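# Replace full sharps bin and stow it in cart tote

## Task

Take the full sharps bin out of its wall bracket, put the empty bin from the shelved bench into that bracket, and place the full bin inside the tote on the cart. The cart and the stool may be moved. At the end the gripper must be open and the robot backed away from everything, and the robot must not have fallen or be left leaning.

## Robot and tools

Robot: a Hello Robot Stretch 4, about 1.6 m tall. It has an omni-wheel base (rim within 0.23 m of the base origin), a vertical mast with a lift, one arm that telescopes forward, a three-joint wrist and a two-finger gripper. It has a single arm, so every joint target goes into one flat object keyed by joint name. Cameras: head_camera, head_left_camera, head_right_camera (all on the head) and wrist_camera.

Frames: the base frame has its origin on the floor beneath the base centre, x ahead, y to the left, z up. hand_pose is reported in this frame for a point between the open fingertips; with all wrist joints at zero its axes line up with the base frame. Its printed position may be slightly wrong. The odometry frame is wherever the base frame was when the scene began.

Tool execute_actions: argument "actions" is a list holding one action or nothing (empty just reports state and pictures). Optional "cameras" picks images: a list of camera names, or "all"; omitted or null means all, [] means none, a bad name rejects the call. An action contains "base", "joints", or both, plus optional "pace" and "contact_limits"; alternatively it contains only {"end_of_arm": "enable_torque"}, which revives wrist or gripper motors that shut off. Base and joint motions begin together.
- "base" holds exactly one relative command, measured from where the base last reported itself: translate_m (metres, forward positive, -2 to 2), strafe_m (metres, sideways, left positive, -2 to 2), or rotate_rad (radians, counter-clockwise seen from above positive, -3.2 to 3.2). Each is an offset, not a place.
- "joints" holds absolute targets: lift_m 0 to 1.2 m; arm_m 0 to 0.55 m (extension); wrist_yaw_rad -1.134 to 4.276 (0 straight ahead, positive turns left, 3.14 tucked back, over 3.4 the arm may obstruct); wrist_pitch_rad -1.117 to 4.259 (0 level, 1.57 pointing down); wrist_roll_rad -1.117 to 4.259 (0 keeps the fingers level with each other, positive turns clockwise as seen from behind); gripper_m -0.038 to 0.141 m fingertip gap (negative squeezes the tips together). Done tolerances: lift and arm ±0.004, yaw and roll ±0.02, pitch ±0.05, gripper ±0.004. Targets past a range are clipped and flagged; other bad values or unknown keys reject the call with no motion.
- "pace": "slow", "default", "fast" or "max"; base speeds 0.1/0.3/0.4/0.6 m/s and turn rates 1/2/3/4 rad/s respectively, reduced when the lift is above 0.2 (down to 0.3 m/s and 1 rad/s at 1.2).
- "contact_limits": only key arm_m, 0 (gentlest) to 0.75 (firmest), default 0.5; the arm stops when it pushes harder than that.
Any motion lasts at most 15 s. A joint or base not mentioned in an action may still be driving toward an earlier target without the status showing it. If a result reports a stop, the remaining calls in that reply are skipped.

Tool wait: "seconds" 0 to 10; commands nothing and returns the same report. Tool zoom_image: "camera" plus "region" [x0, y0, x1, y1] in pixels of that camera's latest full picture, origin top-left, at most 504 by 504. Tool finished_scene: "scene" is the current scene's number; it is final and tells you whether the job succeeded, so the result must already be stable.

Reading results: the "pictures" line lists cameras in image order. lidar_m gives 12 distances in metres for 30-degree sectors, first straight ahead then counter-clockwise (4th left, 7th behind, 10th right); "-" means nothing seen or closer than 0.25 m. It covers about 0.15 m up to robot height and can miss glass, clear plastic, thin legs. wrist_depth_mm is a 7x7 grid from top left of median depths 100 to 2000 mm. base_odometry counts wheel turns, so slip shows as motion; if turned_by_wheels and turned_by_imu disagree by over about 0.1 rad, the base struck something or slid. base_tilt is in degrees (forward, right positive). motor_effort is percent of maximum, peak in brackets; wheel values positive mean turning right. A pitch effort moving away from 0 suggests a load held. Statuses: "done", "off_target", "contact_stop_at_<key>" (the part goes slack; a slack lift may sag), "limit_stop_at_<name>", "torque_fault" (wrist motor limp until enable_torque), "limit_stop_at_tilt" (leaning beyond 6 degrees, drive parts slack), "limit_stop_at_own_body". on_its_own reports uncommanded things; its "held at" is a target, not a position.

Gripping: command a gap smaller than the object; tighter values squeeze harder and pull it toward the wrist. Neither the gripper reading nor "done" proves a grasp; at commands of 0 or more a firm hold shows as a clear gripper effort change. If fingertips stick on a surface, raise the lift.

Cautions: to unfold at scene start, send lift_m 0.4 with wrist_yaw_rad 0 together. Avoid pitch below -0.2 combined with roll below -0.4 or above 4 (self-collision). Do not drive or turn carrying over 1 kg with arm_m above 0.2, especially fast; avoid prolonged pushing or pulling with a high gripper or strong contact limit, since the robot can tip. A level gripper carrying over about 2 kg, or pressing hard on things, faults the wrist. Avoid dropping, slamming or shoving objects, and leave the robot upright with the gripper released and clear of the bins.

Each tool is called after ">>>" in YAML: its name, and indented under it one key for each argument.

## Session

>>> execute_actions:
  actions: []

Scene clock: 0.00 s.
base_odometry: x=+0.000 y=+0.000 heading=+0.000 (m, m, rad; odometry frame)
turned_by_wheels: +0.000 (rad since the last result)
turned_by_imu: +0.000 (rad since the last result)
base_tilt: forward=+0.3 right=+0.3 (deg)
lidar_m: 2.47 0.97 0.88 0.89 1.14 1.27 1.32 1.64 2.21 1.91 2.80 2.55
base_status: not commanded
joint_positions: lift_m=+0.252 arm_m=-0.002 wrist_yaw_rad=+3.173 wrist_pitch_rad=+0.004 wrist_roll_rad=+0.015 gripper_m=+0.057
joint_status: not commanded
motor_effort: lift_m=+21 arm_m=+0 wrist_yaw_rad=-1 wrist_pitch_rad=-6 wrist_roll_rad=+1 gripper_m=-2 wheel_0=+0 wheel_1=-1 wheel_2=+0 (%)
hand_pose: x=-0.1225 y=+0.0783 z=+0.4294 quat_wxyz=(-0.016, -0.002, +0.007, +1.000) (m; base frame)
wrist_depth_mm: - 133 244 - - 1863 1756 / - 108 133 - 1708 1661 1808 / - 114 133 - - 1863 1808 / 134 133 208 - - 1921 1756 / 211 - - - - 1863 1756 / 216 1464 188 1464 193 1464 1430 / 215 931 1060 - 991 946 1008
pictures: head_camera, head_left_camera, head_right_camera, wrist_camera
camera_calibration (this result's frames):
wrist_camera: T_world_to_cam=[[-0.0195695, 0.999675, -0.0163581, -0.0711412], [0.0295238, -0.0157763, -0.99944, 0.484354], [-0.999372, -0.0200414, -0.0292054, 0.115349], [0, 0, 0, 1]] pos_world=[0.0995842, 0.0810712, 0.486288]
Images, in order (width x height): head_camera 420x560, head_left_camera 420x672, head_right_camera 420x672, wrist_camera 616x392.

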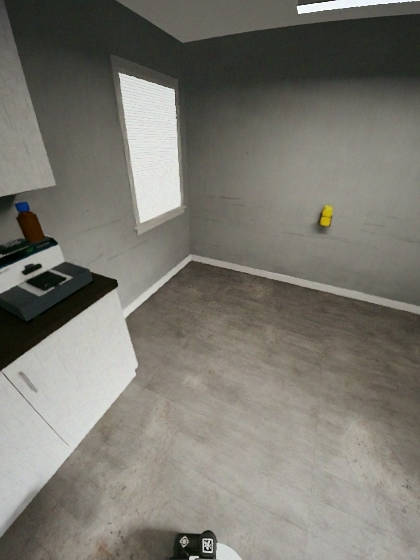

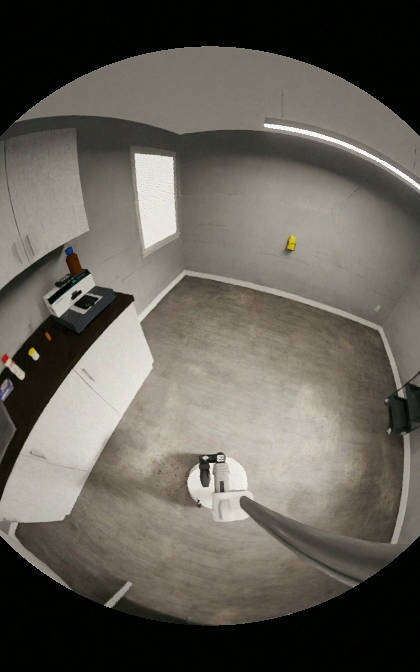

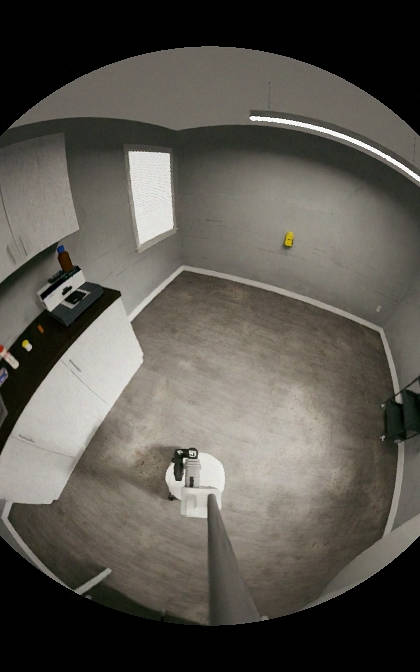

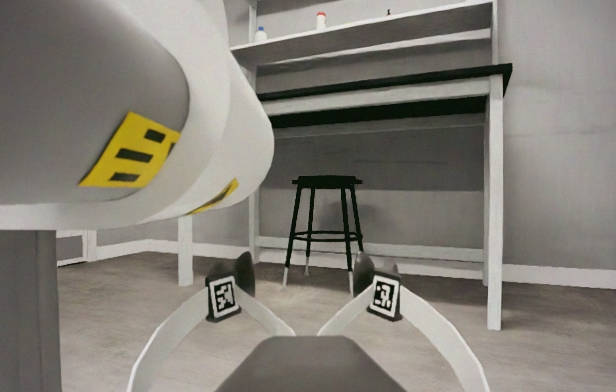

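>>> execute_actions:
  actions:
    - {"base":{"rotate_rad":-0.4},"joints":{"lift_m":0.4,"gripper_m":0.14}}
  cameras: []

>>> execute_actions:
  actions:
    - {"base":{"translate_m":1.6},"joints":{"lift_m":0.76,"wrist_yaw_rad":0},"pace":"max"}

Scene clock: 4.77 s.
base_odometry: x=+0.000 y=+0.000 heading=-0.399 (m, m, rad; odometry frame)
turned_by_wheels: -0.399 (rad since the last result)
turned_by_imu: -0.391 (rad since the last result)
base_tilt: forward=+0.3 right=+0.3 (deg)
lidar_m: 2.54 2.17 0.93 0.89 0.93 1.29 1.31 1.31 2.29 2.21 1.91 2.75
base_status: done
joint_positions: lift_m=+0.400 arm_m=-0.002 wrist_yaw_rad=+3.173 wrist_pitch_rad=+0.004 wrist_roll_rad=+0.015 gripper_m=+0.140
joint_status: all done
motor_effort: lift_m=+23(25) arm_m=+0(0) wrist_yaw_rad=+0(0) wrist_pitch_rad=-4(5) wrist_roll_rad=+2(0) gripper_m=+4(2) wheel_0=+5(10) wheel_1=+4(9) wheel_2=+3(8) (%)
hand_pose: x=-0.1225 y=+0.0783 z=+0.5768 quat_wxyz=(-0.016, -0.002, +0.007, +1.000) (m; base frame)
wrist_depth_mm: - 132 244 - - - - / - 108 133 - - - - / - 115 133 1430 - - - / 134 134 208 - - - - / 212 - - - - - - / 217 1576 1576 1756 1618 1618 1576 / 215 1281 1366 - 1397 1281 1255
pictures: none
No camera images: the call's "cameras" was empty. Leave "cameras" out to get every camera's image.

Scene clock: 9.20 s.
base_odometry: x=+1.475 y=-0.621 heading=-0.399 (m, m, rad; odometry frame)
turned_by_wheels: +0.000 (rad since the last result)
turned_by_imu: -0.002 (rad since the last result)
base_tilt: forward=+0.3 right=+0.3 (deg)
lidar_m: 0.93 1.07 1.47 1.48 1.23 1.29 3.17 3.17 1.85 1.84 1.50 1.08
base_status: done
joint_positions: lift_m=+0.760 arm_m=-0.002 wrist_yaw_rad=+0.000 wrist_pitch_rad=+0.004 wrist_roll_rad=+0.015 gripper_m=+0.140
joint_status: all done
motor_effort: lift_m=+22(24) arm_m=+0(0) wrist_yaw_rad=-1(7) wrist_pitch_rad=-6(6) wrist_roll_rad=+0(1) gripper_m=+2(0) wheel_0=+3(11) wheel_1=+1(11) wheel_2=+1(15) (%)
hand_pose: x=+0.4571 y=-0.0874 z=+0.9369 quat_wxyz=(+1.000, +0.007, +0.002, +0.000) (m; base frame)
wrist_depth_mm: 798 798 798 820 809 820 831 / 798 798 809 809 820 831 831 / 798 809 809 820 820 820 831 / 798 809 809 809 842 831 842 / 798 809 809 778 820 831 842 / 798 809 831 820 831 831 842 / 809 809 820 - 831 831 842
pictures: head_camera, head_left_camera, head_right_camera, wrist_camera
camera_calibration (this result's frames):
wrist_camera: T_world_to_cam=[[-0.0117428, -0.999797, -0.0163582, -0.0641583], [-0.0290005, 0.016693, -0.99944, 1.0015], [0.99951, -0.0112619, -0.0291906, -0.206923], [0, 0, 0, 1]] pos_world=[0.235112, -0.0831936, 0.993845]
Images, in order (width x height): head_camera 420x560, head_left_camera 420x672, head_right_camera 420x672, wrist_camera 616x392.

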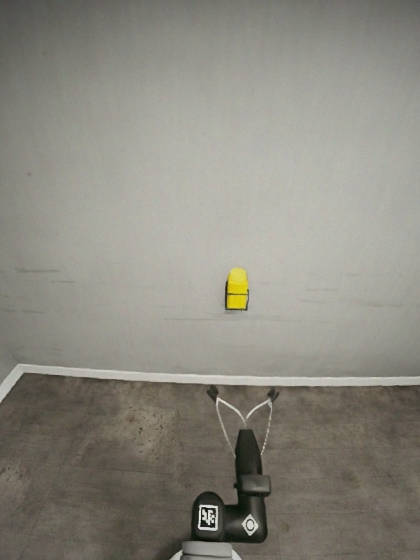

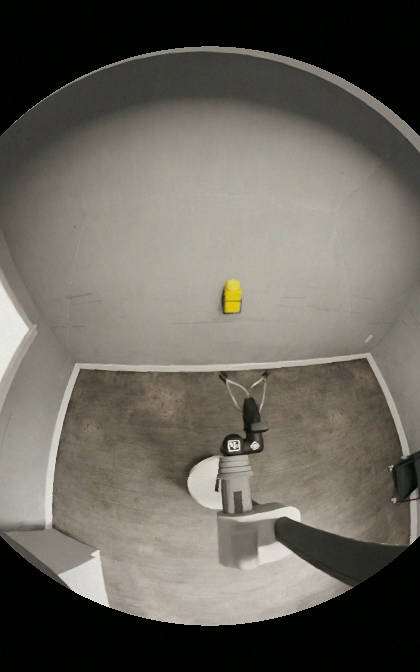

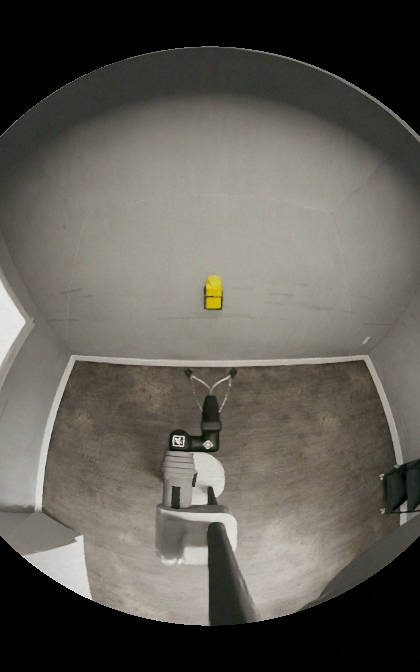

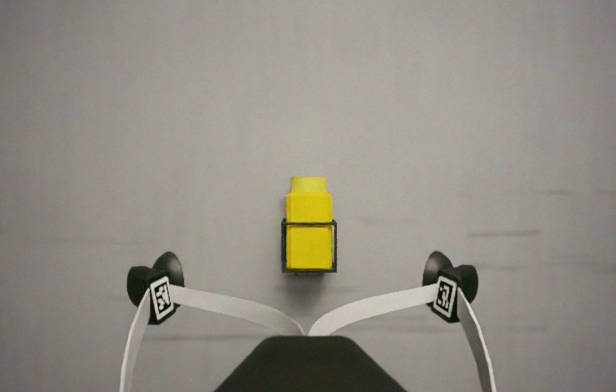

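>>> execute_actions:
  actions:
    - {"base":{"translate_m":0.3},"joints":{"lift_m":0.777,"arm_m":0.13},"pace":"fast"}
  cameras: ["wrist_camera"]

Scene clock: 13.03 s.
base_odometry: x=+1.751 y=-0.737 heading=-0.398 (m, m, rad; odometry frame)
turned_by_wheels: +0.001 (rad since the last result)
turned_by_imu: +0.000 (rad since the last result)
base_tilt: forward=+0.3 right=+0.3 (deg)
lidar_m: 0.64 0.76 1.06 1.49 1.59 1.48 4.01 3.17 1.92 2.20 1.07 0.77
base_status: done
joint_positions: lift_m=+0.777 arm_m=+0.129 wrist_yaw_rad=+0.000 wrist_pitch_rad=+0.004 wrist_roll_rad=+0.015 gripper_m=+0.140
joint_status: all done
motor_effort: lift_m=+22(22) arm_m=+7(8) wrist_yaw_rad=-1(1) wrist_pitch_rad=-6(5) wrist_roll_rad=-1(0) gripper_m=-1(1) wheel_0=+5(11) wheel_1=+4(12) wheel_2=+1(13) (%)
hand_pose: x=+0.5881 y=-0.0874 z=+0.9539 quat_wxyz=(+1.000, +0.007, +0.002, +0.000) (m; base frame)
wrist_depth_mm: 379 382 387 387 392 394 397 / 382 384 387 389 392 394 399 / 382 384 389 392 394 397 402 / 382 384 389 306 397 399 402 / 384 387 389 287 397 399 402 / 387 387 389 283 296 402 402 / 387 389 392 - 399 402 404
pictures: wrist_camera
camera_calibration (this result's frames):
wrist_camera: T_world_to_cam=[[-0.0117241, -0.999797, -0.0163585, -0.062349], [-0.0289657, 0.0166924, -0.999441, 1.0222], [0.999512, -0.0112437, -0.0291555, -0.337342], [0, 0, 0, 1]] pos_world=[0.366055, -0.0831924, 1.01078]
Images, in order (width x height): wrist_camera 616x392.

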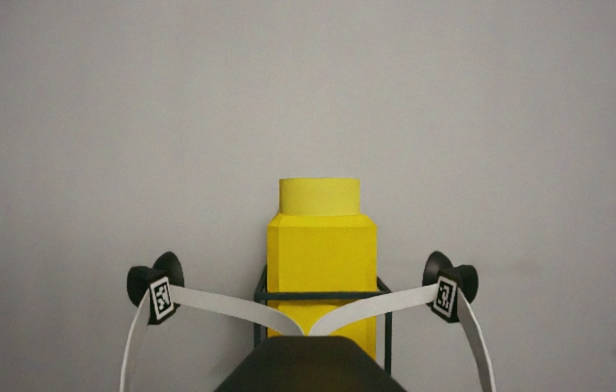

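>>> execute_actions:
  actions:
    - {"base":{"strafe_m":-0.016},"joints":{"arm_m":0.238,"lift_m":0.779}}
  cameras: ["wrist_camera"]

>>> execute_actions:
  actions:
    - {"joints":{"gripper_m":0.08}}
  cameras: []

>>> execute_actions:
  actions:
    - {"joints":{"gripper_m":0.06,"arm_m":0.247}}
  cameras: []

>>> execute_actions:
  actions:
    - {"joints":{"gripper_m":0.035,"arm_m":0.256}}
  cameras: ["wrist_camera"]

Scene clock: 17.93 s.
base_odometry: x=+1.745 y=-0.752 heading=-0.398 (m, m, rad; odometry frame)
turned_by_wheels: +0.000 (rad since the last result)
turned_by_imu: +0.000 (rad since the last result)
base_tilt: forward=+0.4 right=+0.3 (deg)
lidar_m: 0.64 0.78 1.05 1.51 1.62 1.48 4.04 3.13 1.92 2.16 1.08 0.78
base_status: done
joint_positions: lift_m=+0.779 arm_m=+0.237 wrist_yaw_rad=+0.000 wrist_pitch_rad=+0.004 wrist_roll_rad=+0.015 gripper_m=+0.140
joint_status: all done
motor_effort: lift_m=+23(23) arm_m=+7(6) wrist_yaw_rad=-1(0) wrist_pitch_rad=-5(6) wrist_roll_rad=+1(1) gripper_m=+5(3) wheel_0=+5(13) wheel_1=-3(10) wheel_2=+0(0) (%)
hand_pose: x=+0.6960 y=-0.0874 z=+0.9558 quat_wxyz=(+1.000, +0.007, +0.002, +0.000) (m; base frame)
wrist_depth_mm: 276 278 279 282 283 286 289 / 276 278 282 283 285 287 290 / 278 279 281 285 286 289 290 / 278 281 282 195 289 290 293 / 279 281 211 181 289 290 293 / 281 281 181 180 188 291 294 / 282 285 189 - 290 293 294
pictures: wrist_camera
camera_calibration (this result's frames):
wrist_camera: T_world_to_cam=[[-0.0117222, -0.999797, -0.0163589, -0.0610518], [-0.0289391, 0.0166923, -0.999442, 1.02728], [0.999512, -0.0112423, -0.0291289, -0.4452], [0, 0, 0, 1]] pos_world=[0.473996, -0.0831923, 1.01274]
Images, in order (width x height): wrist_camera 616x392.

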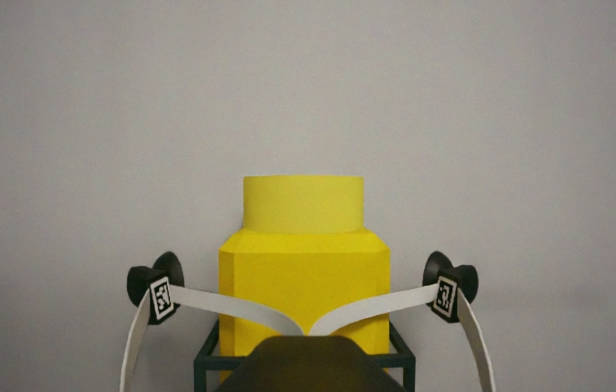

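Scene clock: 19.57 s.
base_odometry: x=+1.745 y=-0.752 heading=-0.398 (m, m, rad; odometry frame)
turned_by_wheels: +0.000 (rad since the last result)
turned_by_imu: +0.000 (rad since the last result)
base_tilt: forward=+0.4 right=+0.3 (deg)
lidar_m: 0.65 0.77 1.07 1.50 1.59 1.47 4.02 3.10 1.93 2.17 1.08 0.78
base_status: not commanded
joint_positions: lift_m=+0.779 arm_m=+0.237 wrist_yaw_rad=+0.000 wrist_pitch_rad=+0.004 wrist_roll_rad=+0.015 gripper_m=+0.080
joint_status: all done
motor_effort: lift_m=+24(23) arm_m=+8(8) wrist_yaw_rad=-1(1) wrist_pitch_rad=-5(5) wrist_roll_rad=+2(0) gripper_m=-5(5) wheel_0=+5(5) wheel_1=-3(3) wheel_2=+0(0) (%)
hand_pose: x=+0.6961 y=-0.0874 z=+0.9558 quat_wxyz=(+1.000, +0.007, +0.002, +0.000) (m; base frame)
wrist_depth_mm: 277 278 279 282 283 286 289 / 277 279 281 283 285 287 289 / 277 281 281 285 286 289 290 / 278 281 283 192 287 289 290 / 279 281 198 179 287 290 291 / 281 282 180 179 182 290 294 / 279 282 188 - 290 291 294
pictures: none
No camera images: the call's "cameras" was empty. Leave "cameras" out to get every camera's image.

Scene clock: 20.50 s.
base_odometry: x=+1.745 y=-0.752 heading=-0.398 (m, m, rad; odometry frame)
turned_by_wheels: +0.000 (rad since the last result)
turned_by_imu: +0.000 (rad since the last result)
base_tilt: forward=+0.3 right=+0.3 (deg)
lidar_m: 0.65 0.77 1.04 1.51 1.60 1.46 4.02 3.12 1.92 2.19 1.09 0.78
base_status: not commanded
joint_positions: lift_m=+0.779 arm_m=+0.246 wrist_yaw_rad=+0.000 wrist_pitch_rad=+0.004 wrist_roll_rad=+0.015 gripper_m=+0.060
joint_status: all done
motor_effort: lift_m=+23(23) arm_m=+7(7) wrist_yaw_rad=-2(4) wrist_pitch_rad=-5(6) wrist_roll_rad=+1(1) gripper_m=-13(13) wheel_0=+5(5) wheel_1=-3(3) wheel_2=+0(0) (%)
hand_pose: x=+0.7051 y=-0.0873 z=+0.9558 quat_wxyz=(+1.000, +0.007, +0.002, +0.000) (m; base frame)
wrist_depth_mm: 267 270 270 273 274 277 279 / 267 270 272 276 277 278 281 / 268 271 273 274 277 278 281 / 270 271 273 183 277 279 282 / 271 273 195 172 278 281 282 / 271 273 175 171 180 281 283 / 273 274 177 - 182 283 283
pictures: none
No camera images: the call's "cameras" was empty. Leave "cameras" out to get every camera's image.

Scene clock: 21.50 s.
base_odometry: x=+1.745 y=-0.751 heading=-0.398 (m, m, rad; odometry frame)
turned_by_wheels: +0.000 (rad since the last result)
turned_by_imu: +0.000 (rad since the last result)
base_tilt: forward=+0.3 right=+0.3 (deg)
lidar_m: 0.63 0.77 1.06 1.49 1.62 1.47 4.00 3.14 1.92 2.18 1.06 0.78
base_status: not commanded
joint_positions: lift_m=+0.779 arm_m=+0.255 wrist_yaw_rad=+0.000 wrist_pitch_rad=+0.004 wrist_roll_rad=+0.015 gripper_m=+0.035
joint_status: all done
motor_effort: lift_m=+23(23) arm_m=+7(10) wrist_yaw_rad=-2(11) wrist_pitch_rad=-5(5) wrist_roll_rad=+1(0) gripper_m=-21(21) wheel_0=+5(5) wheel_1=-2(3) wheel_2=-4(4) (%)
hand_pose: x=+0.7141 y=-0.0873 z=+0.9559 quat_wxyz=(+1.000, +0.007, +0.002, +0.000) (m; base frame)
wrist_depth_mm: 258 260 263 264 266 267 270 / 259 262 264 265 266 270 271 / 260 262 264 265 268 270 271 / 260 263 264 175 270 271 273 / 263 264 189 165 190 272 274 / 263 264 165 163 171 272 274 / 264 265 166 - 172 273 276
pictures: wrist_camera
camera_calibration (this result's frames):
wrist_camera: T_world_to_cam=[[-0.0114876, -0.9998, -0.0163598, -0.0609388], [-0.028851, 0.0166855, -0.999444, 1.02779], [0.999518, -0.0110093, -0.0290369, -0.46334], [0, 0, 0, 1]] pos_world=[0.49207, -0.0831768, 1.01277]
Images, in order (width x height): wrist_camera 616x392.

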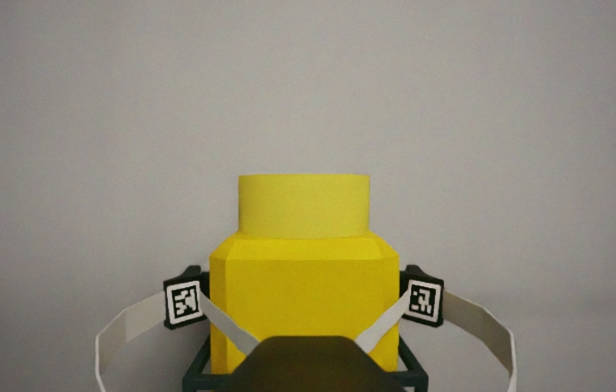

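>>> execute_actions:
  actions:
    - {"joints":{"lift_m":0.9}}
  cameras: ["wrist_camera"]

>>> execute_actions:
  actions:
    - {"base":{"translate_m":-0.88},"joints":{"arm_m":0.05},"pace":"fast"}
  cameras: []

>>> execute_actions:
  actions:
    - {"base":{"rotate_rad":-1.55}}
  cameras: ["head_camera"]

>>> execute_actions:
  actions:
    - {"base":{"translate_m":1.0},"joints":{"lift_m":0.8},"pace":"fast"}

>>> zoom_image:
  camera: "head_camera"
  region: [140,260,340,460]

Scene clock: 28.90 s.
base_odometry: x=+1.745 y=-0.751 heading=-0.398 (m, m, rad; odometry frame)
turned_by_wheels: +0.000 (rad since the last result)
turned_by_imu: +0.000 (rad since the last result)
base_tilt: forward=+0.4 right=+0.3 (deg)
lidar_m: 0.64 0.75 1.05 1.50 1.59 1.47 4.04 3.15 1.93 2.18 1.07 0.78
base_status: not commanded
joint_positions: lift_m=+0.900 arm_m=+0.255 wrist_yaw_rad=+0.000 wrist_pitch_rad=+0.011 wrist_roll_rad=+0.015 gripper_m=+0.035
joint_status: all done
on_its_own: wrist_pitch_rad is at rest, and its effort (-26) is outside its rest range (-23 to +23)
motor_effort: lift_m=+26(28) arm_m=+7(7) wrist_yaw_rad=-1(2) wrist_pitch_rad=-26(29) wrist_roll_rad=+1(1) gripper_m=-21(23) wheel_0=+5(5) wheel_1=-2(2) wheel_2=-4(4) (%)
hand_pose: x=+0.7141 y=-0.0874 z=+1.0746 quat_wxyz=(+1.000, +0.007, +0.006, +0.000) (m; base frame)
wrist_depth_mm: 256 259 260 262 265 266 268 / 257 260 262 265 266 268 270 / 259 262 263 265 267 270 271 / 259 264 263 174 268 271 273 / 262 264 190 165 191 272 274 / 263 264 165 163 171 273 276 / 264 266 267 - 272 274 276
pictures: wrist_camera
camera_calibration (this result's frames):
wrist_camera: T_world_to_cam=[[-0.0118257, -0.999798, -0.0162746, -0.0589107], [-0.0359275, 0.0166901, -0.999215, 1.15125], [0.999284, -0.0112317, -0.0361176, -0.45214], [0, 0, 0, 1]] pos_world=[0.492481, -0.0831915, 1.13306]
Images, in order (width x height): wrist_camera 616x392.

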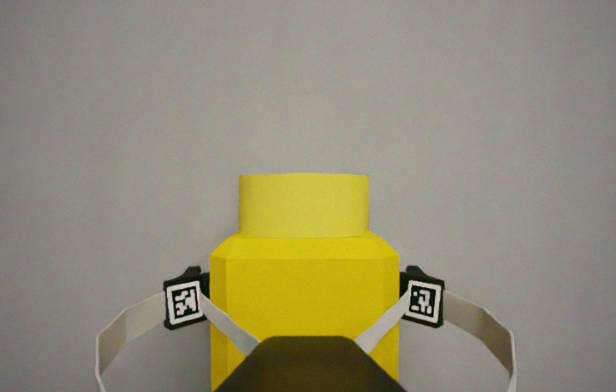

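Scene clock: 32.63 s.
base_odometry: x=+0.934 y=-0.410 heading=-0.398 (m, m, rad; odometry frame)
turned_by_wheels: -0.001 (rad since the last result)
turned_by_imu: +0.002 (rad since the last result)
base_tilt: forward=+0.4 right=+0.3 (deg)
lidar_m: 0.45 1.69 1.60 0.97 0.94 1.32 2.35 2.50 2.28 1.75 2.28 1.66
base_status: done
joint_positions: lift_m=+0.900 arm_m=+0.051 wrist_yaw_rad=+0.000 wrist_pitch_rad=+0.011 wrist_roll_rad=+0.015 gripper_m=+0.035
joint_status: all done
on_its_own: wrist_pitch_rad is at rest, and its effort (-26) is outside its rest range (-23 to +23)
motor_effort: lift_m=+25(26) arm_m=-7(10) wrist_yaw_rad=+0(3) wrist_pitch_rad=-26(27) wrist_roll_rad=+1(0) gripper_m=-18(22) wheel_0=-4(11) wheel_1=-3(10) wheel_2=+1(11) (%)
hand_pose: x=+0.5107 y=-0.0874 z=+1.0746 quat_wxyz=(+1.000, +0.007, +0.006, +0.000) (m; base frame)
wrist_depth_mm: 1281 1281 1308 1336 1336 1336 1366 / 1308 1308 1336 1336 1336 1336 1366 / 1281 1308 1308 1336 1336 1336 1366 / 1308 1308 1336 176 1397 1366 1336 / 1308 1308 190 165 191 1366 1366 / 1308 1336 165 163 171 1366 1366 / 1308 1336 1336 - 1366 1397 1397
pictures: none
No camera images: the call's "cameras" was empty. Leave "cameras" out to get every camera's image.

Scene clock: 34.80 s.
base_odometry: x=+0.934 y=-0.410 heading=-1.948 (m, m, rad; odometry frame)
turned_by_wheels: -1.549 (rad since the last result)
turned_by_imu: -1.520 (rad since the last result)
base_tilt: forward=+0.4 right=+0.3 (deg)
lidar_m: 0.45 2.29 1.68 1.51 1.70 1.60 0.97 0.93 1.34 2.30 2.43 2.27
base_status: done
joint_positions: lift_m=+0.900 arm_m=+0.051 wrist_yaw_rad=+0.000 wrist_pitch_rad=+0.011 wrist_roll_rad=+0.015 gripper_m=+0.035
joint_status: not commanded
on_its_own: wrist_pitch_rad is at rest, and its effort (-26) is outside its rest range (-23 to +23)
motor_effort: lift_m=+25(25) arm_m=-8(8) wrist_yaw_rad=+0(6) wrist_pitch_rad=-26(26) wrist_roll_rad=+1(0) gripper_m=-20(22) wheel_0=+6(10) wheel_1=+4(10) wheel_2=+1(8) (%)
hand_pose: x=+0.5107 y=-0.0874 z=+1.0747 quat_wxyz=(+1.000, +0.007, +0.006, +0.000) (m; base frame)
wrist_depth_mm: 1863 1863 1863 1863 1863 1863 1863 / 1863 1863 1863 1863 1863 1863 1863 / 1863 1863 1921 1921 1921 1921 1921 / 1921 1921 1863 174 1921 1863 1921 / 1921 1863 190 165 191 1921 1921 / 1863 1921 165 163 171 1921 1863 / 1921 1921 1921 - 1863 1921 1983
pictures: head_camera
Images, in order (width x height): head_camera 420x560.

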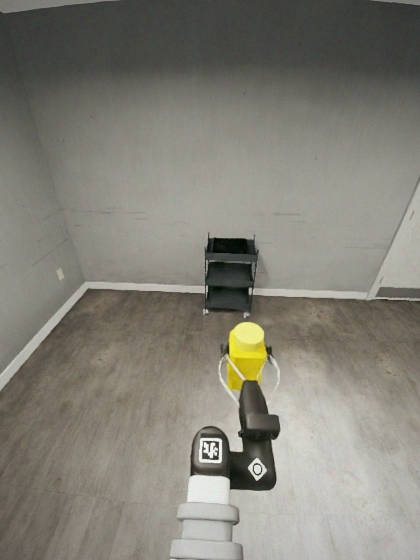

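Scene clock: 38.83 s.
base_odometry: x=+0.567 y=-1.340 heading=-1.947 (m, m, rad; odometry frame)
turned_by_wheels: +0.001 (rad since the last result)
turned_by_imu: -0.001 (rad since the last result)
base_tilt: forward=+0.3 right=+0.3 (deg)
lidar_m: 0.45 1.24 1.67 1.59 1.69 2.33 1.96 2.01 2.45 2.33 1.70 0.79
base_status: done
joint_positions: lift_m=+0.800 arm_m=+0.051 wrist_yaw_rad=+0.000 wrist_pitch_rad=+0.011 wrist_roll_rad=+0.015 gripper_m=+0.035
joint_status: all done
on_its_own: wrist_pitch_rad is at rest, and its effort (-26) is outside its rest range (-23 to +23)
motor_effort: lift_m=+21(23) arm_m=-8(8) wrist_yaw_rad=-1(1) wrist_pitch_rad=-26(27) wrist_roll_rad=+0(1) gripper_m=-20(22) wheel_0=+4(11) wheel_1=+4(9) wheel_2=+0(13) (%)
hand_pose: x=+0.5107 y=-0.0874 z=+0.9750 quat_wxyz=(+1.000, +0.007, +0.006, +0.000) (m; base frame)
wrist_depth_mm: 904 904 891 891 904 917 917 / 904 904 904 917 904 931 931 / 904 917 917 917 904 917 931 / 904 904 904 175 917 917 931 / 917 917 190 165 190 917 917 / 917 931 165 163 171 931 931 / 917 931 597 - 640 946 946
pictures: head_camera, head_left_camera, head_right_camera, wrist_camera
camera_calibration (this result's frames):
wrist_camera: T_world_to_cam=[[-0.0118431, -0.999797, -0.0162707, -0.0629375], [-0.03595, 0.0166871, -0.999214, 1.04439], [0.999283, -0.0112489, -0.0361403, -0.252462], [0, 0, 0, 1]] pos_world=[0.289082, -0.0831924, 1.03342]
Images, in order (width x height): head_camera 420x560, head_left_camera 420x672, head_right_camera 420x672, wrist_camera 616x392.

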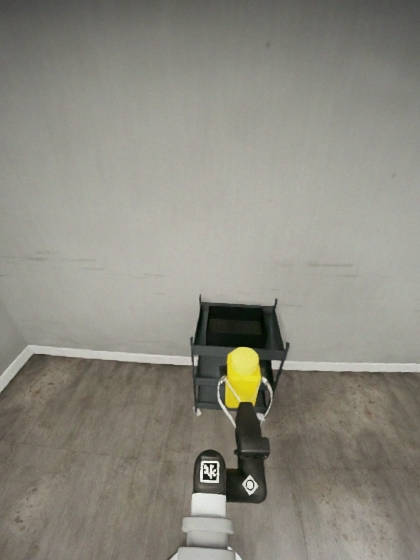

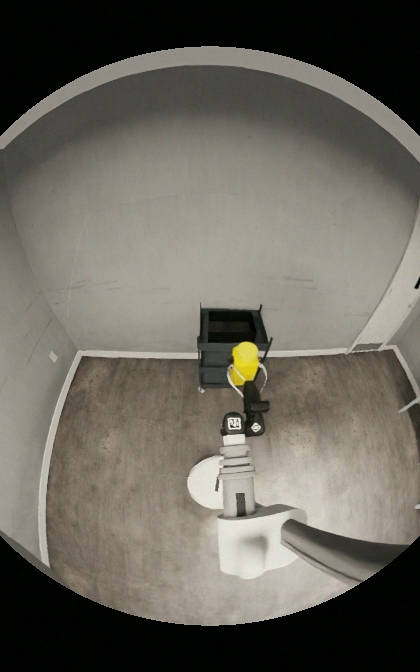

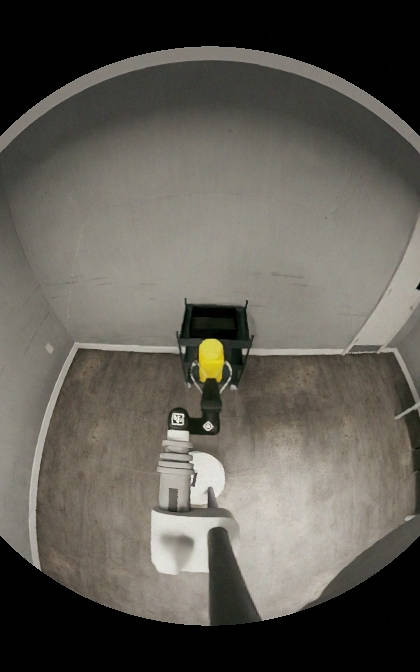

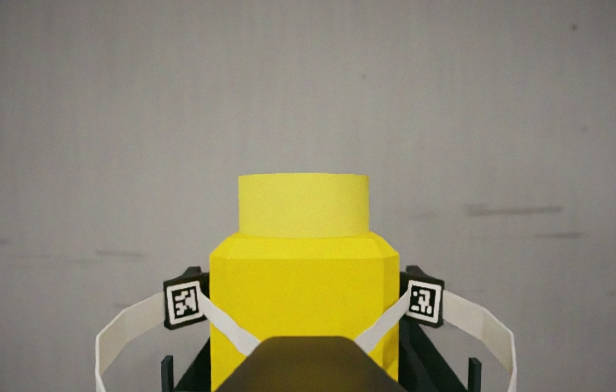

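Region (140, 260, 340, 460) of head_camera's 420x560 image, scaled by 2.520, with more detail than that image has.

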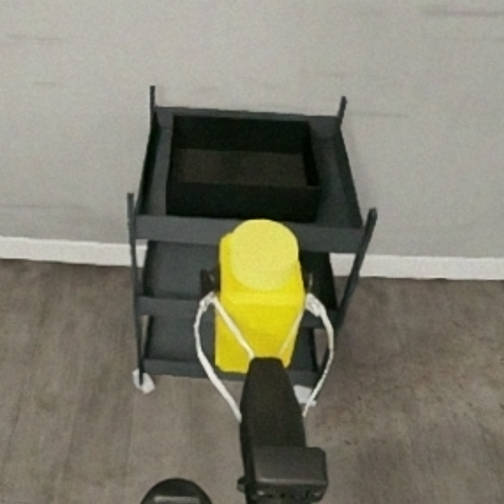

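>>> execute_actions:
  actions:
    - {"base":{"translate_m":0.335},"joints":{"lift_m":0.77,"arm_m":0.15}}
  cameras: ["head_camera"]

>>> execute_actions:
  actions:
    - {"joints":{"lift_m":0.65}}
  cameras: ["head_camera","wrist_camera"]

Scene clock: 44.60 s.
base_odometry: x=+0.444 y=-1.652 heading=-1.946 (m, m, rad; odometry frame)
turned_by_wheels: +0.001 (rad since the last result)
turned_by_imu: +0.000 (rad since the last result)
base_tilt: forward=+0.3 right=+0.3 (deg)
lidar_m: 0.43 0.91 1.26 1.59 1.68 2.31 2.28 2.37 2.44 2.36 1.23 0.45
base_status: done
joint_positions: lift_m=+0.770 arm_m=+0.149 wrist_yaw_rad=+0.000 wrist_pitch_rad=+0.011 wrist_roll_rad=+0.015 gripper_m=+0.035
joint_status: all done
on_its_own: wrist_pitch_rad is at rest, and its effort (-26) is outside its rest range (-23 to +23)
motor_effort: lift_m=+21(22) arm_m=+7(6) wrist_yaw_rad=-2(0) wrist_pitch_rad=-26(27) wrist_roll_rad=+1(1) gripper_m=-22(21) wheel_0=+6(10) wheel_1=+5(8) wheel_2=+0(11) (%)
hand_pose: x=+0.6081 y=-0.0874 z=+0.9450 quat_wxyz=(+1.000, +0.007, +0.006, +0.000) (m; base frame)
wrist_depth_mm: 480 480 480 484 484 484 484 / 480 484 484 484 484 488 488 / 488 484 488 484 488 488 492 / 488 484 488 174 492 488 492 / 492 492 190 165 191 488 496 / 492 492 166 162 171 496 496 / 492 496 496 - 500 496 500
pictures: head_camera
Images, in order (width x height): head_camera 420x560.

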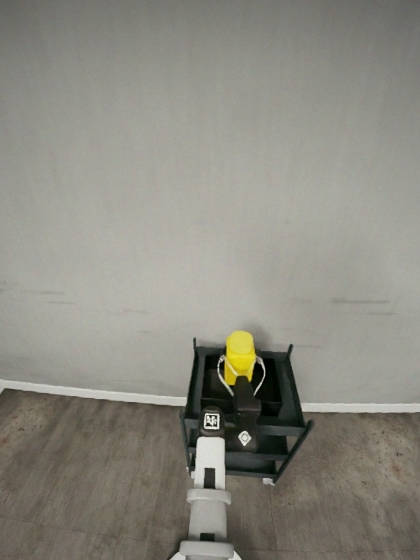

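Scene clock: 46.13 s.
base_odometry: x=+0.444 y=-1.652 heading=-1.946 (m, m, rad; odometry frame)
turned_by_wheels: +0.000 (rad since the last result)
turned_by_imu: +0.000 (rad since the last result)
base_tilt: forward=+0.4 right=+0.3 (deg)
lidar_m: 0.43 0.91 1.25 1.59 1.68 2.31 2.30 2.35 2.46 2.36 1.22 0.45
base_status: not commanded
joint_positions: lift_m=+0.650 arm_m=+0.149 wrist_yaw_rad=+0.000 wrist_pitch_rad=+0.011 wrist_roll_rad=+0.015 gripper_m=+0.035
joint_status: all done
on_its_own: wrist_pitch_rad is at rest, and its effort (-26) is outside its rest range (-23 to +23)
motor_effort: lift_m=+20(20) arm_m=+7(7) wrist_yaw_rad=-1(1) wrist_pitch_rad=-26(27) wrist_roll_rad=+1(1) gripper_m=-22(22) wheel_0=+6(6) wheel_1=+5(5) wheel_2=+0(0) (%)
hand_pose: x=+0.6081 y=-0.0874 z=+0.8250 quat_wxyz=(+1.000, +0.007, +0.006, +0.000) (m; base frame)
wrist_depth_mm: 477 480 480 484 480 484 484 / 480 480 484 484 484 484 488 / 480 484 484 484 488 488 488 / 484 484 488 174 488 492 496 / 488 488 190 165 190 492 496 / 492 330 165 162 171 392 496 / 492 277 330 - 329 327 255
pictures: head_camera, wrist_camera
camera_calibration (this result's frames):
wrist_camera: T_world_to_cam=[[-0.0118441, -0.999798, -0.0162687, -0.0642256], [-0.0361192, 0.016687, -0.999208, 0.8981], [0.999277, -0.0112471, -0.0363096, -0.355037], [0, 0, 0, 1]] pos_world=[0.386458, -0.0831923, 0.883453]
Images, in order (width x height): head_camera 420x560, wrist_camera 616x392.

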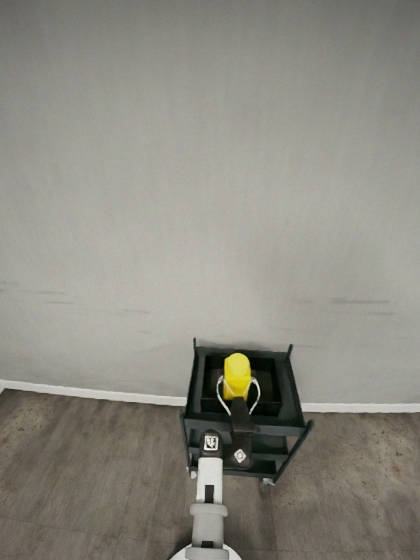

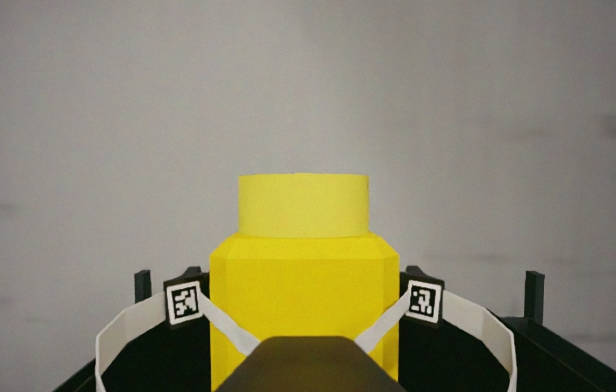

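Same cart height.

>>> execute_actions:
  actions:
    - {"joints":{"lift_m":0.619},"pace":"slow"}
  cameras: []

>>> execute_actions:
  actions:
    - {"joints":{"gripper_m":0.14}}
  cameras: ["wrist_camera"]

>>> execute_actions:
  actions:
    - {"base":{"translate_m":-0.6},"joints":{"lift_m":0.8},"pace":"fast"}
  cameras: ["head_camera"]

>>> execute_actions:
  actions:
    - {"base":{"rotate_rad":-1.58},"joints":{"arm_m":0}}
  cameras: []

>>> execute_actions:
  actions:
    - {"base":{"translate_m":1.5},"joints":{"lift_m":0.86},"pace":"fast"}
  cameras: ["head_camera","wrist_camera"]

Scene clock: 52.77 s.
base_odometry: x=+0.444 y=-1.652 heading=-1.946 (m, m, rad; odometry frame)
turned_by_wheels: +0.000 (rad since the last result)
turned_by_imu: +0.000 (rad since the last result)
base_tilt: forward=+0.3 right=+0.3 (deg)
lidar_m: 0.42 0.89 1.26 1.59 1.68 2.32 2.28 2.35 2.43 2.38 1.23 0.47
base_status: not commanded
joint_positions: lift_m=+0.619 arm_m=+0.149 wrist_yaw_rad=+0.000 wrist_pitch_rad=+0.005 wrist_roll_rad=+0.015 gripper_m=+0.035
joint_status: all done
motor_effort: lift_m=+18(20) arm_m=+8(7) wrist_yaw_rad=-1(1) wrist_pitch_rad=-8(26) wrist_roll_rad=+1(1) gripper_m=-23(23) wheel_0=+6(6) wheel_1=+5(5) wheel_2=+0(0) (%)
hand_pose: x=+0.6081 y=-0.0874 z=+0.7960 quat_wxyz=(+1.000, +0.007, +0.003, +0.000) (m; base frame)
wrist_depth_mm: 480 484 480 484 484 488 488 / 480 480 484 488 488 488 492 / 484 488 488 488 488 492 492 / 484 488 484 175 492 492 496 / 488 488 189 165 190 492 492 / 488 285 165 162 171 270 492 / 225 257 327 - 329 327 238
pictures: none
No camera images: the call's "cameras" was empty. Leave "cameras" out to get every camera's image.

Scene clock: 54.80 s.
base_odometry: x=+0.444 y=-1.652 heading=-1.946 (m, m, rad; odometry frame)
turned_by_wheels: +0.000 (rad since the last result)
turned_by_imu: +0.000 (rad since the last result)
base_tilt: forward=+0.4 right=+0.3 (deg)
lidar_m: 0.43 0.90 1.25 1.60 1.68 2.30 2.28 2.37 2.43 2.38 1.22 0.46
base_status: not commanded
joint_positions: lift_m=+0.619 arm_m=+0.149 wrist_yaw_rad=+0.000 wrist_pitch_rad=+0.004 wrist_roll_rad=+0.015 gripper_m=+0.140
joint_status: all done
motor_effort: lift_m=+18(18) arm_m=+8(7) wrist_yaw_rad=+0(0) wrist_pitch_rad=-6(9) wrist_roll_rad=+1(0) gripper_m=+1(20) wheel_0=+6(6) wheel_1=+5(5) wheel_2=+0(0) (%)
hand_pose: x=+0.6081 y=-0.0875 z=+0.7962 quat_wxyz=(+1.000, +0.007, +0.002, +0.000) (m; base frame)
wrist_depth_mm: 480 484 484 484 484 488 488 / 484 484 488 488 488 488 488 / 484 484 484 488 488 492 492 / 484 488 488 192 488 492 492 / 488 488 211 179 492 496 496 / 488 241 180 178 185 287 496 / 226 241 329 - 330 306 238
pictures: wrist_camera
camera_calibration (this result's frames):
wrist_camera: T_world_to_cam=[[-0.0120179, -0.999794, -0.0163512, -0.064605], [-0.0292705, 0.0166971, -0.999432, 0.865327], [0.999499, -0.0115324, -0.0294651, -0.361687], [0, 0, 0, 1]] pos_world=[0.386058, -0.0832114, 0.853122]
Images, in order (width x height): wrist_camera 616x392.

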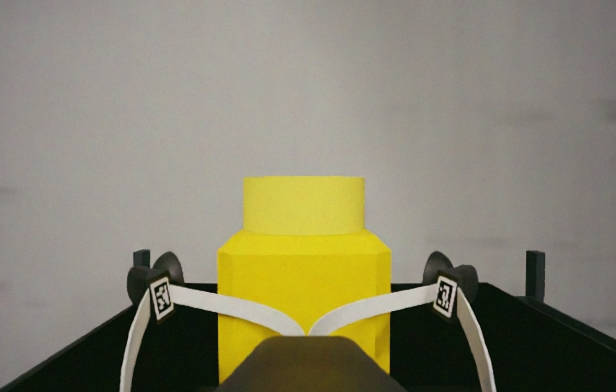

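Scene clock: 57.60 s.
base_odometry: x=+0.664 y=-1.094 heading=-1.947 (m, m, rad; odometry frame)
turned_by_wheels: +0.000 (rad since the last result)
turned_by_imu: +0.001 (rad since the last result)
base_tilt: forward=+0.3 right=+0.3 (deg)
lidar_m: 1.03 1.51 1.67 1.60 1.64 2.35 1.69 1.72 2.40 2.34 2.05 1.07
base_status: done
joint_positions: lift_m=+0.800 arm_m=+0.149 wrist_yaw_rad=+0.000 wrist_pitch_rad=+0.004 wrist_roll_rad=+0.015 gripper_m=+0.140
joint_status: all done
motor_effort: lift_m=+23(25) arm_m=+7(8) wrist_yaw_rad=-1(0) wrist_pitch_rad=-5(5) wrist_roll_rad=+0(1) gripper_m=+2(0) wheel_0=-4(11) wheel_1=-2(10) wheel_2=+1(13) (%)
hand_pose: x=+0.6081 y=-0.0874 z=+0.9768 quat_wxyz=(+1.000, +0.007, +0.002, +0.000) (m; base frame)
wrist_depth_mm: 1078 1078 1078 1060 1078 1078 1060 / 1060 1060 1078 1078 1098 1078 1078 / 1078 1078 1098 1078 1078 1078 1078 / 1078 1060 1078 1078 1078 1098 1098 / 1078 1098 1078 1078 1078 1098 1098 / 1078 1078 917 778 723 1098 1098 / 1078 1098 788 - 661 1098 1098
pictures: head_camera
Images, in order (width x height): head_camera 420x560.

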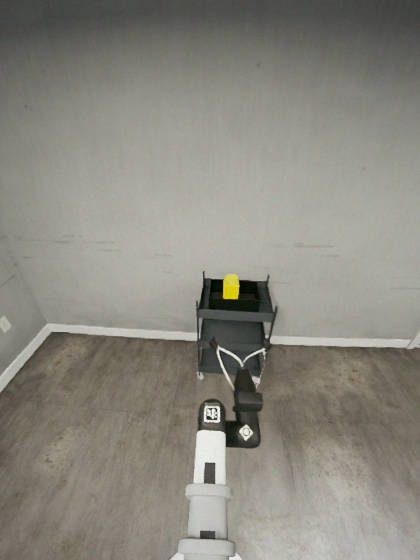

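Scene clock: 59.67 s.
base_odometry: x=+0.664 y=-1.093 heading=+2.758 (m, m, rad; odometry frame)
turned_by_wheels: -1.579 (rad since the last result)
turned_by_imu: -1.550 (rad since the last result)
base_tilt: forward=+0.4 right=+0.4 (deg)
lidar_m: 2.31 2.08 1.06 1.03 1.54 1.67 1.61 1.62 2.31 1.66 1.72 2.38
base_status: done
joint_positions: lift_m=+0.800 arm_m=+0.001 wrist_yaw_rad=+0.000 wrist_pitch_rad=+0.004 wrist_roll_rad=+0.015 gripper_m=+0.140
joint_status: all done
motor_effort: lift_m=+21(23) arm_m=-7(8) wrist_yaw_rad=+0(3) wrist_pitch_rad=-6(4) wrist_roll_rad=+1(2) gripper_m=+1(2) wheel_0=+5(10) wheel_1=+5(10) wheel_2=+3(8) (%)
hand_pose: x=+0.4608 y=-0.0875 z=+0.9770 quat_wxyz=(+1.000, +0.007, +0.002, +0.000) (m; base frame)
wrist_depth_mm: - - - - - - - / - - - - - - - / - - - - - - - / - - - - - - - / - - - - - - - / - - - - - - - / - - - - - - -
pictures: none
No camera images: the call's "cameras" was empty. Leave "cameras" out to get every camera's image.

Scene clock: 64.83 s.
base_odometry: x=-0.727 y=-0.532 heading=+2.758 (m, m, rad; odometry frame)
turned_by_wheels: +0.001 (rad since the last result)
turned_by_imu: -0.002 (rad since the last result)
base_tilt: forward=+0.3 right=+0.3 (deg)
lidar_m: 0.82 0.85 1.50 1.44 1.51 1.55 3.15 3.20 1.72 1.64 1.13 0.87
base_status: done
joint_positions: lift_m=+0.860 arm_m=+0.001 wrist_yaw_rad=+0.000 wrist_pitch_rad=+0.004 wrist_roll_rad=+0.015 gripper_m=+0.140
joint_status: all done
motor_effort: lift_m=+22(24) arm_m=-8(8) wrist_yaw_rad=-1(1) wrist_pitch_rad=-5(6) wrist_roll_rad=+1(0) gripper_m=+1(1) wheel_0=+4(10) wheel_1=+3(8) wheel_2=+2(13) (%)
hand_pose: x=+0.4607 y=-0.0874 z=+1.0369 quat_wxyz=(+1.000, +0.007, +0.002, +0.000) (m; base frame)
wrist_depth_mm: 1366 1366 1397 1366 1366 1397 1430 / 1366 1366 1229 1366 1397 1397 1366 / 1366 1336 1366 1397 1397 1397 1397 / 1366 1397 1366 1397 1397 1366 1430 / 1366 768 991 1008 1008 991 976 / 640 609 647 609 647 640 647 / 1042 1397 1397 - 1397 1430 1430
pictures: head_camera, wrist_camera
camera_calibration (this result's frames):
wrist_camera: T_world_to_cam=[[-0.0117807, -0.999797, -0.0163544, -0.0624787], [-0.0290081, 0.0166904, -0.99944, 1.10147], [0.99951, -0.0112997, -0.0291988, -0.207606], [0, 0, 0, 1]] pos_world=[0.238719, -0.0831959, 1.09377]
Images, in order (width x height): head_camera 420x560, wrist_camera 616x392.

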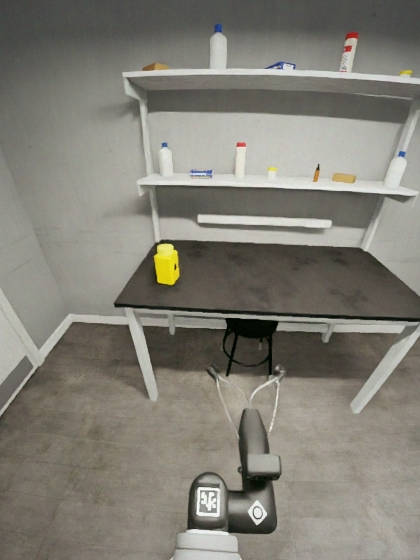

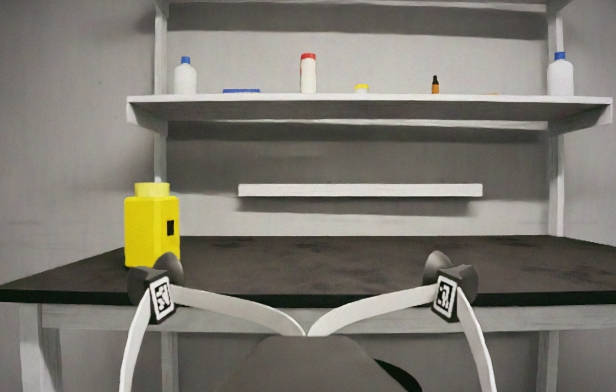

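>>> execute_actions:
  actions:
    - {"base":{"rotate_rad":-0.2}}
  cameras: []

>>> execute_actions:
  actions:
    - {"base":{"strafe_m":0.535},"joints":{"arm_m":0.3},"pace":"fast"}
  cameras: ["head_camera","wrist_camera"]

>>> zoom_image:
  camera: "head_camera"
  region: [180,230,290,340]

Scene clock: 70.90 s.
base_odometry: x=-0.727 y=-0.532 heading=+2.559 (m, m, rad; odometry frame)
turned_by_wheels: -0.200 (rad since the last result)
turned_by_imu: -0.196 (rad since the last result)
base_tilt: forward=+0.3 right=+0.3 (deg)
lidar_m: 0.83 0.84 1.61 1.45 1.46 1.56 3.11 3.12 1.86 1.64 1.65 0.92
base_status: done
joint_positions: lift_m=+0.860 arm_m=+0.001 wrist_yaw_rad=+0.000 wrist_pitch_rad=+0.004 wrist_roll_rad=+0.015 gripper_m=+0.140
joint_status: not commanded
motor_effort: lift_m=+23(22) arm_m=-7(8) wrist_yaw_rad=-1(0) wrist_pitch_rad=-6(6) wrist_roll_rad=+0(1) gripper_m=+1(2) wheel_0=+3(10) wheel_1=+2(9) wheel_2=+1(8) (%)
hand_pose: x=+0.4607 y=-0.0875 z=+1.0369 quat_wxyz=(+1.000, +0.007, +0.002, +0.000) (m; base frame)
wrist_depth_mm: 1205 1281 1366 1430 1499 1618 1708 / 1138 1281 1336 1430 1499 1618 1708 / 1229 1308 1366 1464 1499 1576 1708 / 759 1281 1336 1430 1537 1661 1756 / 707 991 1008 1008 1008 991 1661 / 585 585 634 647 668 750 842 / 1229 1281 1366 - 1576 1576 1708
pictures: none
No camera images: the call's "cameras" was empty. Leave "cameras" out to get every camera's image.

Scene clock: 73.57 s.
base_odometry: x=-1.022 y=-0.979 heading=+2.559 (m, m, rad; odometry frame)
turned_by_wheels: +0.000 (rad since the last result)
turned_by_imu: +0.001 (rad since the last result)
base_tilt: forward=+0.4 right=+0.3 (deg)
lidar_m: 0.75 1.52 1.03 0.92 0.92 1.14 1.37 3.22 2.47 2.16 1.30 0.83
base_status: done
joint_positions: lift_m=+0.860 arm_m=+0.299 wrist_yaw_rad=+0.000 wrist_pitch_rad=+0.004 wrist_roll_rad=+0.015 gripper_m=+0.140
joint_status: all done
motor_effort: lift_m=+22(23) arm_m=+8(7) wrist_yaw_rad=-1(1) wrist_pitch_rad=-6(6) wrist_roll_rad=+0(1) gripper_m=+1(3) wheel_0=-2(15) wheel_1=+2(13) wheel_2=+0(1) (%)
hand_pose: x=+0.7580 y=-0.0874 z=+1.0369 quat_wxyz=(+1.000, +0.007, +0.002, +0.000) (m; base frame)
wrist_depth_mm: 891 946 891 1025 1078 1160 1229 / 904 931 891 891 904 991 976 / 904 946 991 1042 1098 1160 1229 / 904 946 991 433 1078 1160 1255 / 904 931 904 413 991 991 976 / 917 477 442 413 442 436 512 / 904 351 377 - 379 351 357
pictures: head_camera, wrist_camera
camera_calibration (this result's frames):
wrist_camera: T_world_to_cam=[[-0.0117216, -0.999798, -0.0163553, -0.0590031], [-0.0289454, 0.0166888, -0.999442, 1.11007], [0.999512, -0.0112416, -0.0291352, -0.504828], [0, 0, 0, 1]] pos_world=[0.536022, -0.083192, 1.09378]
Images, in order (width x height): head_camera 420x560, wrist_camera 616x392.

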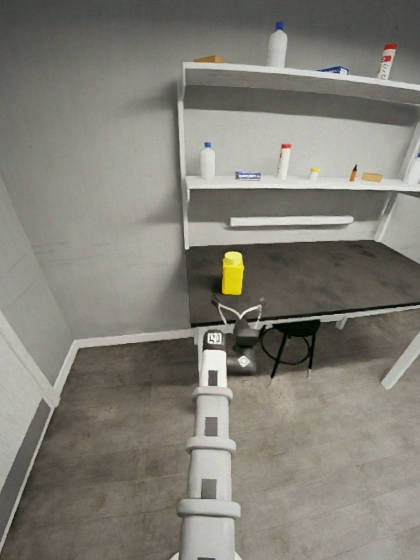

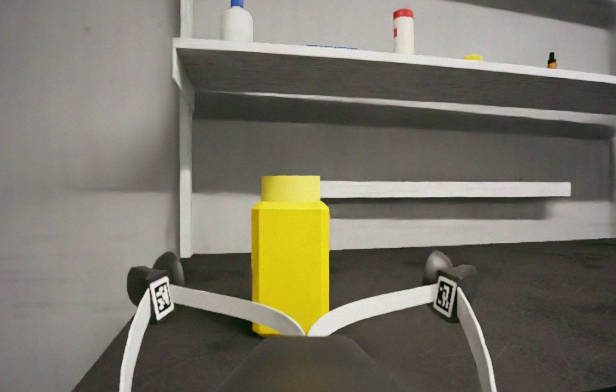

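Region (180, 230, 290, 340) of head_camera's 420x560 image, scaled by 4.582, with more detail than that image has.

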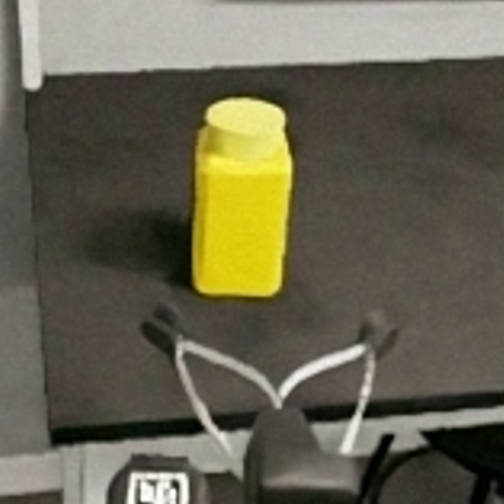

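>>> execute_actions:
  actions:
    - {"base":{"strafe_m":0.014},"joints":{"arm_m":0.535,"lift_m":0.869}}
  cameras: ["wrist_camera"]

>>> execute_actions:
  actions:
    - {"joints":{"gripper_m":0.04}}
  cameras: []

>>> execute_actions:
  actions:
    - {"joints":{"lift_m":0.9}}
  cameras: ["wrist_camera"]

Scene clock: 78.47 s.
base_odometry: x=-1.029 y=-0.991 heading=+2.559 (m, m, rad; odometry frame)
turned_by_wheels: +0.000 (rad since the last result)
turned_by_imu: +0.000 (rad since the last result)
base_tilt: forward=+0.4 right=+0.3 (deg)
lidar_m: 0.75 1.51 1.00 0.90 0.93 1.12 1.36 3.24 2.44 2.17 1.31 0.83
base_status: done
joint_positions: lift_m=+0.869 arm_m=+0.534 wrist_yaw_rad=+0.000 wrist_pitch_rad=+0.004 wrist_roll_rad=+0.015 gripper_m=+0.140
joint_status: all done
motor_effort: lift_m=+23(25) arm_m=+7(8) wrist_yaw_rad=-1(0) wrist_pitch_rad=-5(6) wrist_roll_rad=+0(1) gripper_m=+4(2) wheel_0=-4(10) wheel_1=+4(10) wheel_2=+0(0) (%)
hand_pose: x=+0.9931 y=-0.0874 z=+1.0458 quat_wxyz=(+1.000, +0.007, +0.002, +0.000) (m; base frame)
wrist_depth_mm: 691 597 559 559 559 559 580 / 683 715 759 788 842 842 842 / 699 723 759 809 842 904 960 / 699 723 759 193 842 891 960 / 699 723 212 180 768 904 946 / 699 462 180 179 186 462 535 / 699 370 329 - 349 368 379
pictures: wrist_camera
camera_calibration (this result's frames):
wrist_camera: T_world_to_cam=[[-0.0117286, -0.999797, -0.0163551, -0.0560974], [-0.0289533, 0.0166889, -0.999441, 1.12582], [0.999512, -0.0112485, -0.0291432, -0.739448], [0, 0, 0, 1]] pos_world=[0.771025, -0.0831925, 1.10273]
Images, in order (width x height): wrist_camera 616x392.

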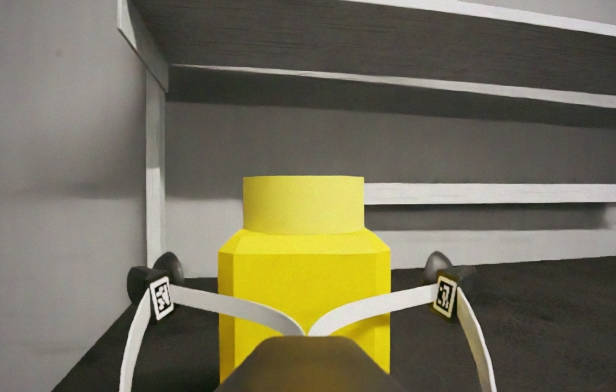

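Scene clock: 80.47 s.
base_odometry: x=-1.029 y=-0.991 heading=+2.559 (m, m, rad; odometry frame)
turned_by_wheels: +0.000 (rad since the last result)
turned_by_imu: +0.000 (rad since the last result)
base_tilt: forward=+0.4 right=+0.4 (deg)
lidar_m: 0.74 1.52 1.01 0.90 0.90 1.14 1.38 3.24 2.44 2.17 1.30 0.83
base_status: not commanded
joint_positions: lift_m=+0.869 arm_m=+0.534 wrist_yaw_rad=+0.000 wrist_pitch_rad=+0.004 wrist_roll_rad=+0.015 gripper_m=+0.040
joint_status: all done
motor_effort: lift_m=+23(23) arm_m=+8(8) wrist_yaw_rad=-1(1) wrist_pitch_rad=-6(5) wrist_roll_rad=+0(1) gripper_m=-21(17) wheel_0=-4(4) wheel_1=+4(4) wheel_2=+0(0) (%)
hand_pose: x=+0.9931 y=-0.0874 z=+1.0458 quat_wxyz=(+1.000, +0.007, +0.002, +0.000) (m; base frame)
wrist_depth_mm: 691 597 564 564 559 554 580 / 691 723 768 798 831 878 842 / 691 723 768 809 854 904 960 / 699 723 759 177 842 891 946 / 699 723 191 167 191 891 946 / 707 462 167 164 172 492 535 / 699 368 329 - 330 366 375
pictures: none
No camera images: the call's "cameras" was empty. Leave "cameras" out to get every camera's image.

Scene clock: 81.40 s.
base_odometry: x=-1.029 y=-0.991 heading=+2.559 (m, m, rad; odometry frame)
turned_by_wheels: +0.000 (rad since the last result)
turned_by_imu: +0.000 (rad since the last result)
base_tilt: forward=+0.4 right=+0.3 (deg)
lidar_m: 0.75 1.52 1.01 0.88 0.92 1.12 1.38 3.23 2.44 2.18 1.30 0.83
base_status: not commanded
joint_positions: lift_m=+0.900 arm_m=+0.534 wrist_yaw_rad=+0.000 wrist_pitch_rad=+0.006 wrist_roll_rad=+0.015 gripper_m=+0.040
joint_status: all done
motor_effort: lift_m=+24(24) arm_m=+7(7) wrist_yaw_rad=-1(1) wrist_pitch_rad=-11(11) wrist_roll_rad=+1(2) gripper_m=-20(19) wheel_0=-4(4) wheel_1=+4(4) wheel_2=+0(0) (%)
hand_pose: x=+0.9931 y=-0.0874 z=+1.0762 quat_wxyz=(+1.000, +0.007, +0.003, +0.000) (m; base frame)
wrist_depth_mm: 683 492 500 500 535 569 759 / 691 707 759 788 768 759 741 / 691 723 768 798 866 904 960 / 699 723 750 177 842 878 946 / 699 723 190 166 191 904 960 / 707 676 167 163 173 569 621 / 707 424 382 - 382 424 445
pictures: wrist_camera
camera_calibration (this result's frames):
wrist_camera: T_world_to_cam=[[-0.0117579, -0.999797, -0.0163334, -0.0555942], [-0.0307655, 0.0166885, -0.999387, 1.15796], [0.999457, -0.0112482, -0.0309555, -0.736556], [0, 0, 0, 1]] pos_world=[0.771128, -0.0831924, 1.13354]
Images, in order (width x height): wrist_camera 616x392.

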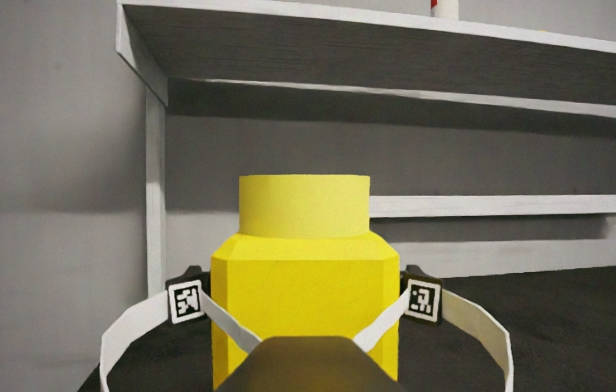

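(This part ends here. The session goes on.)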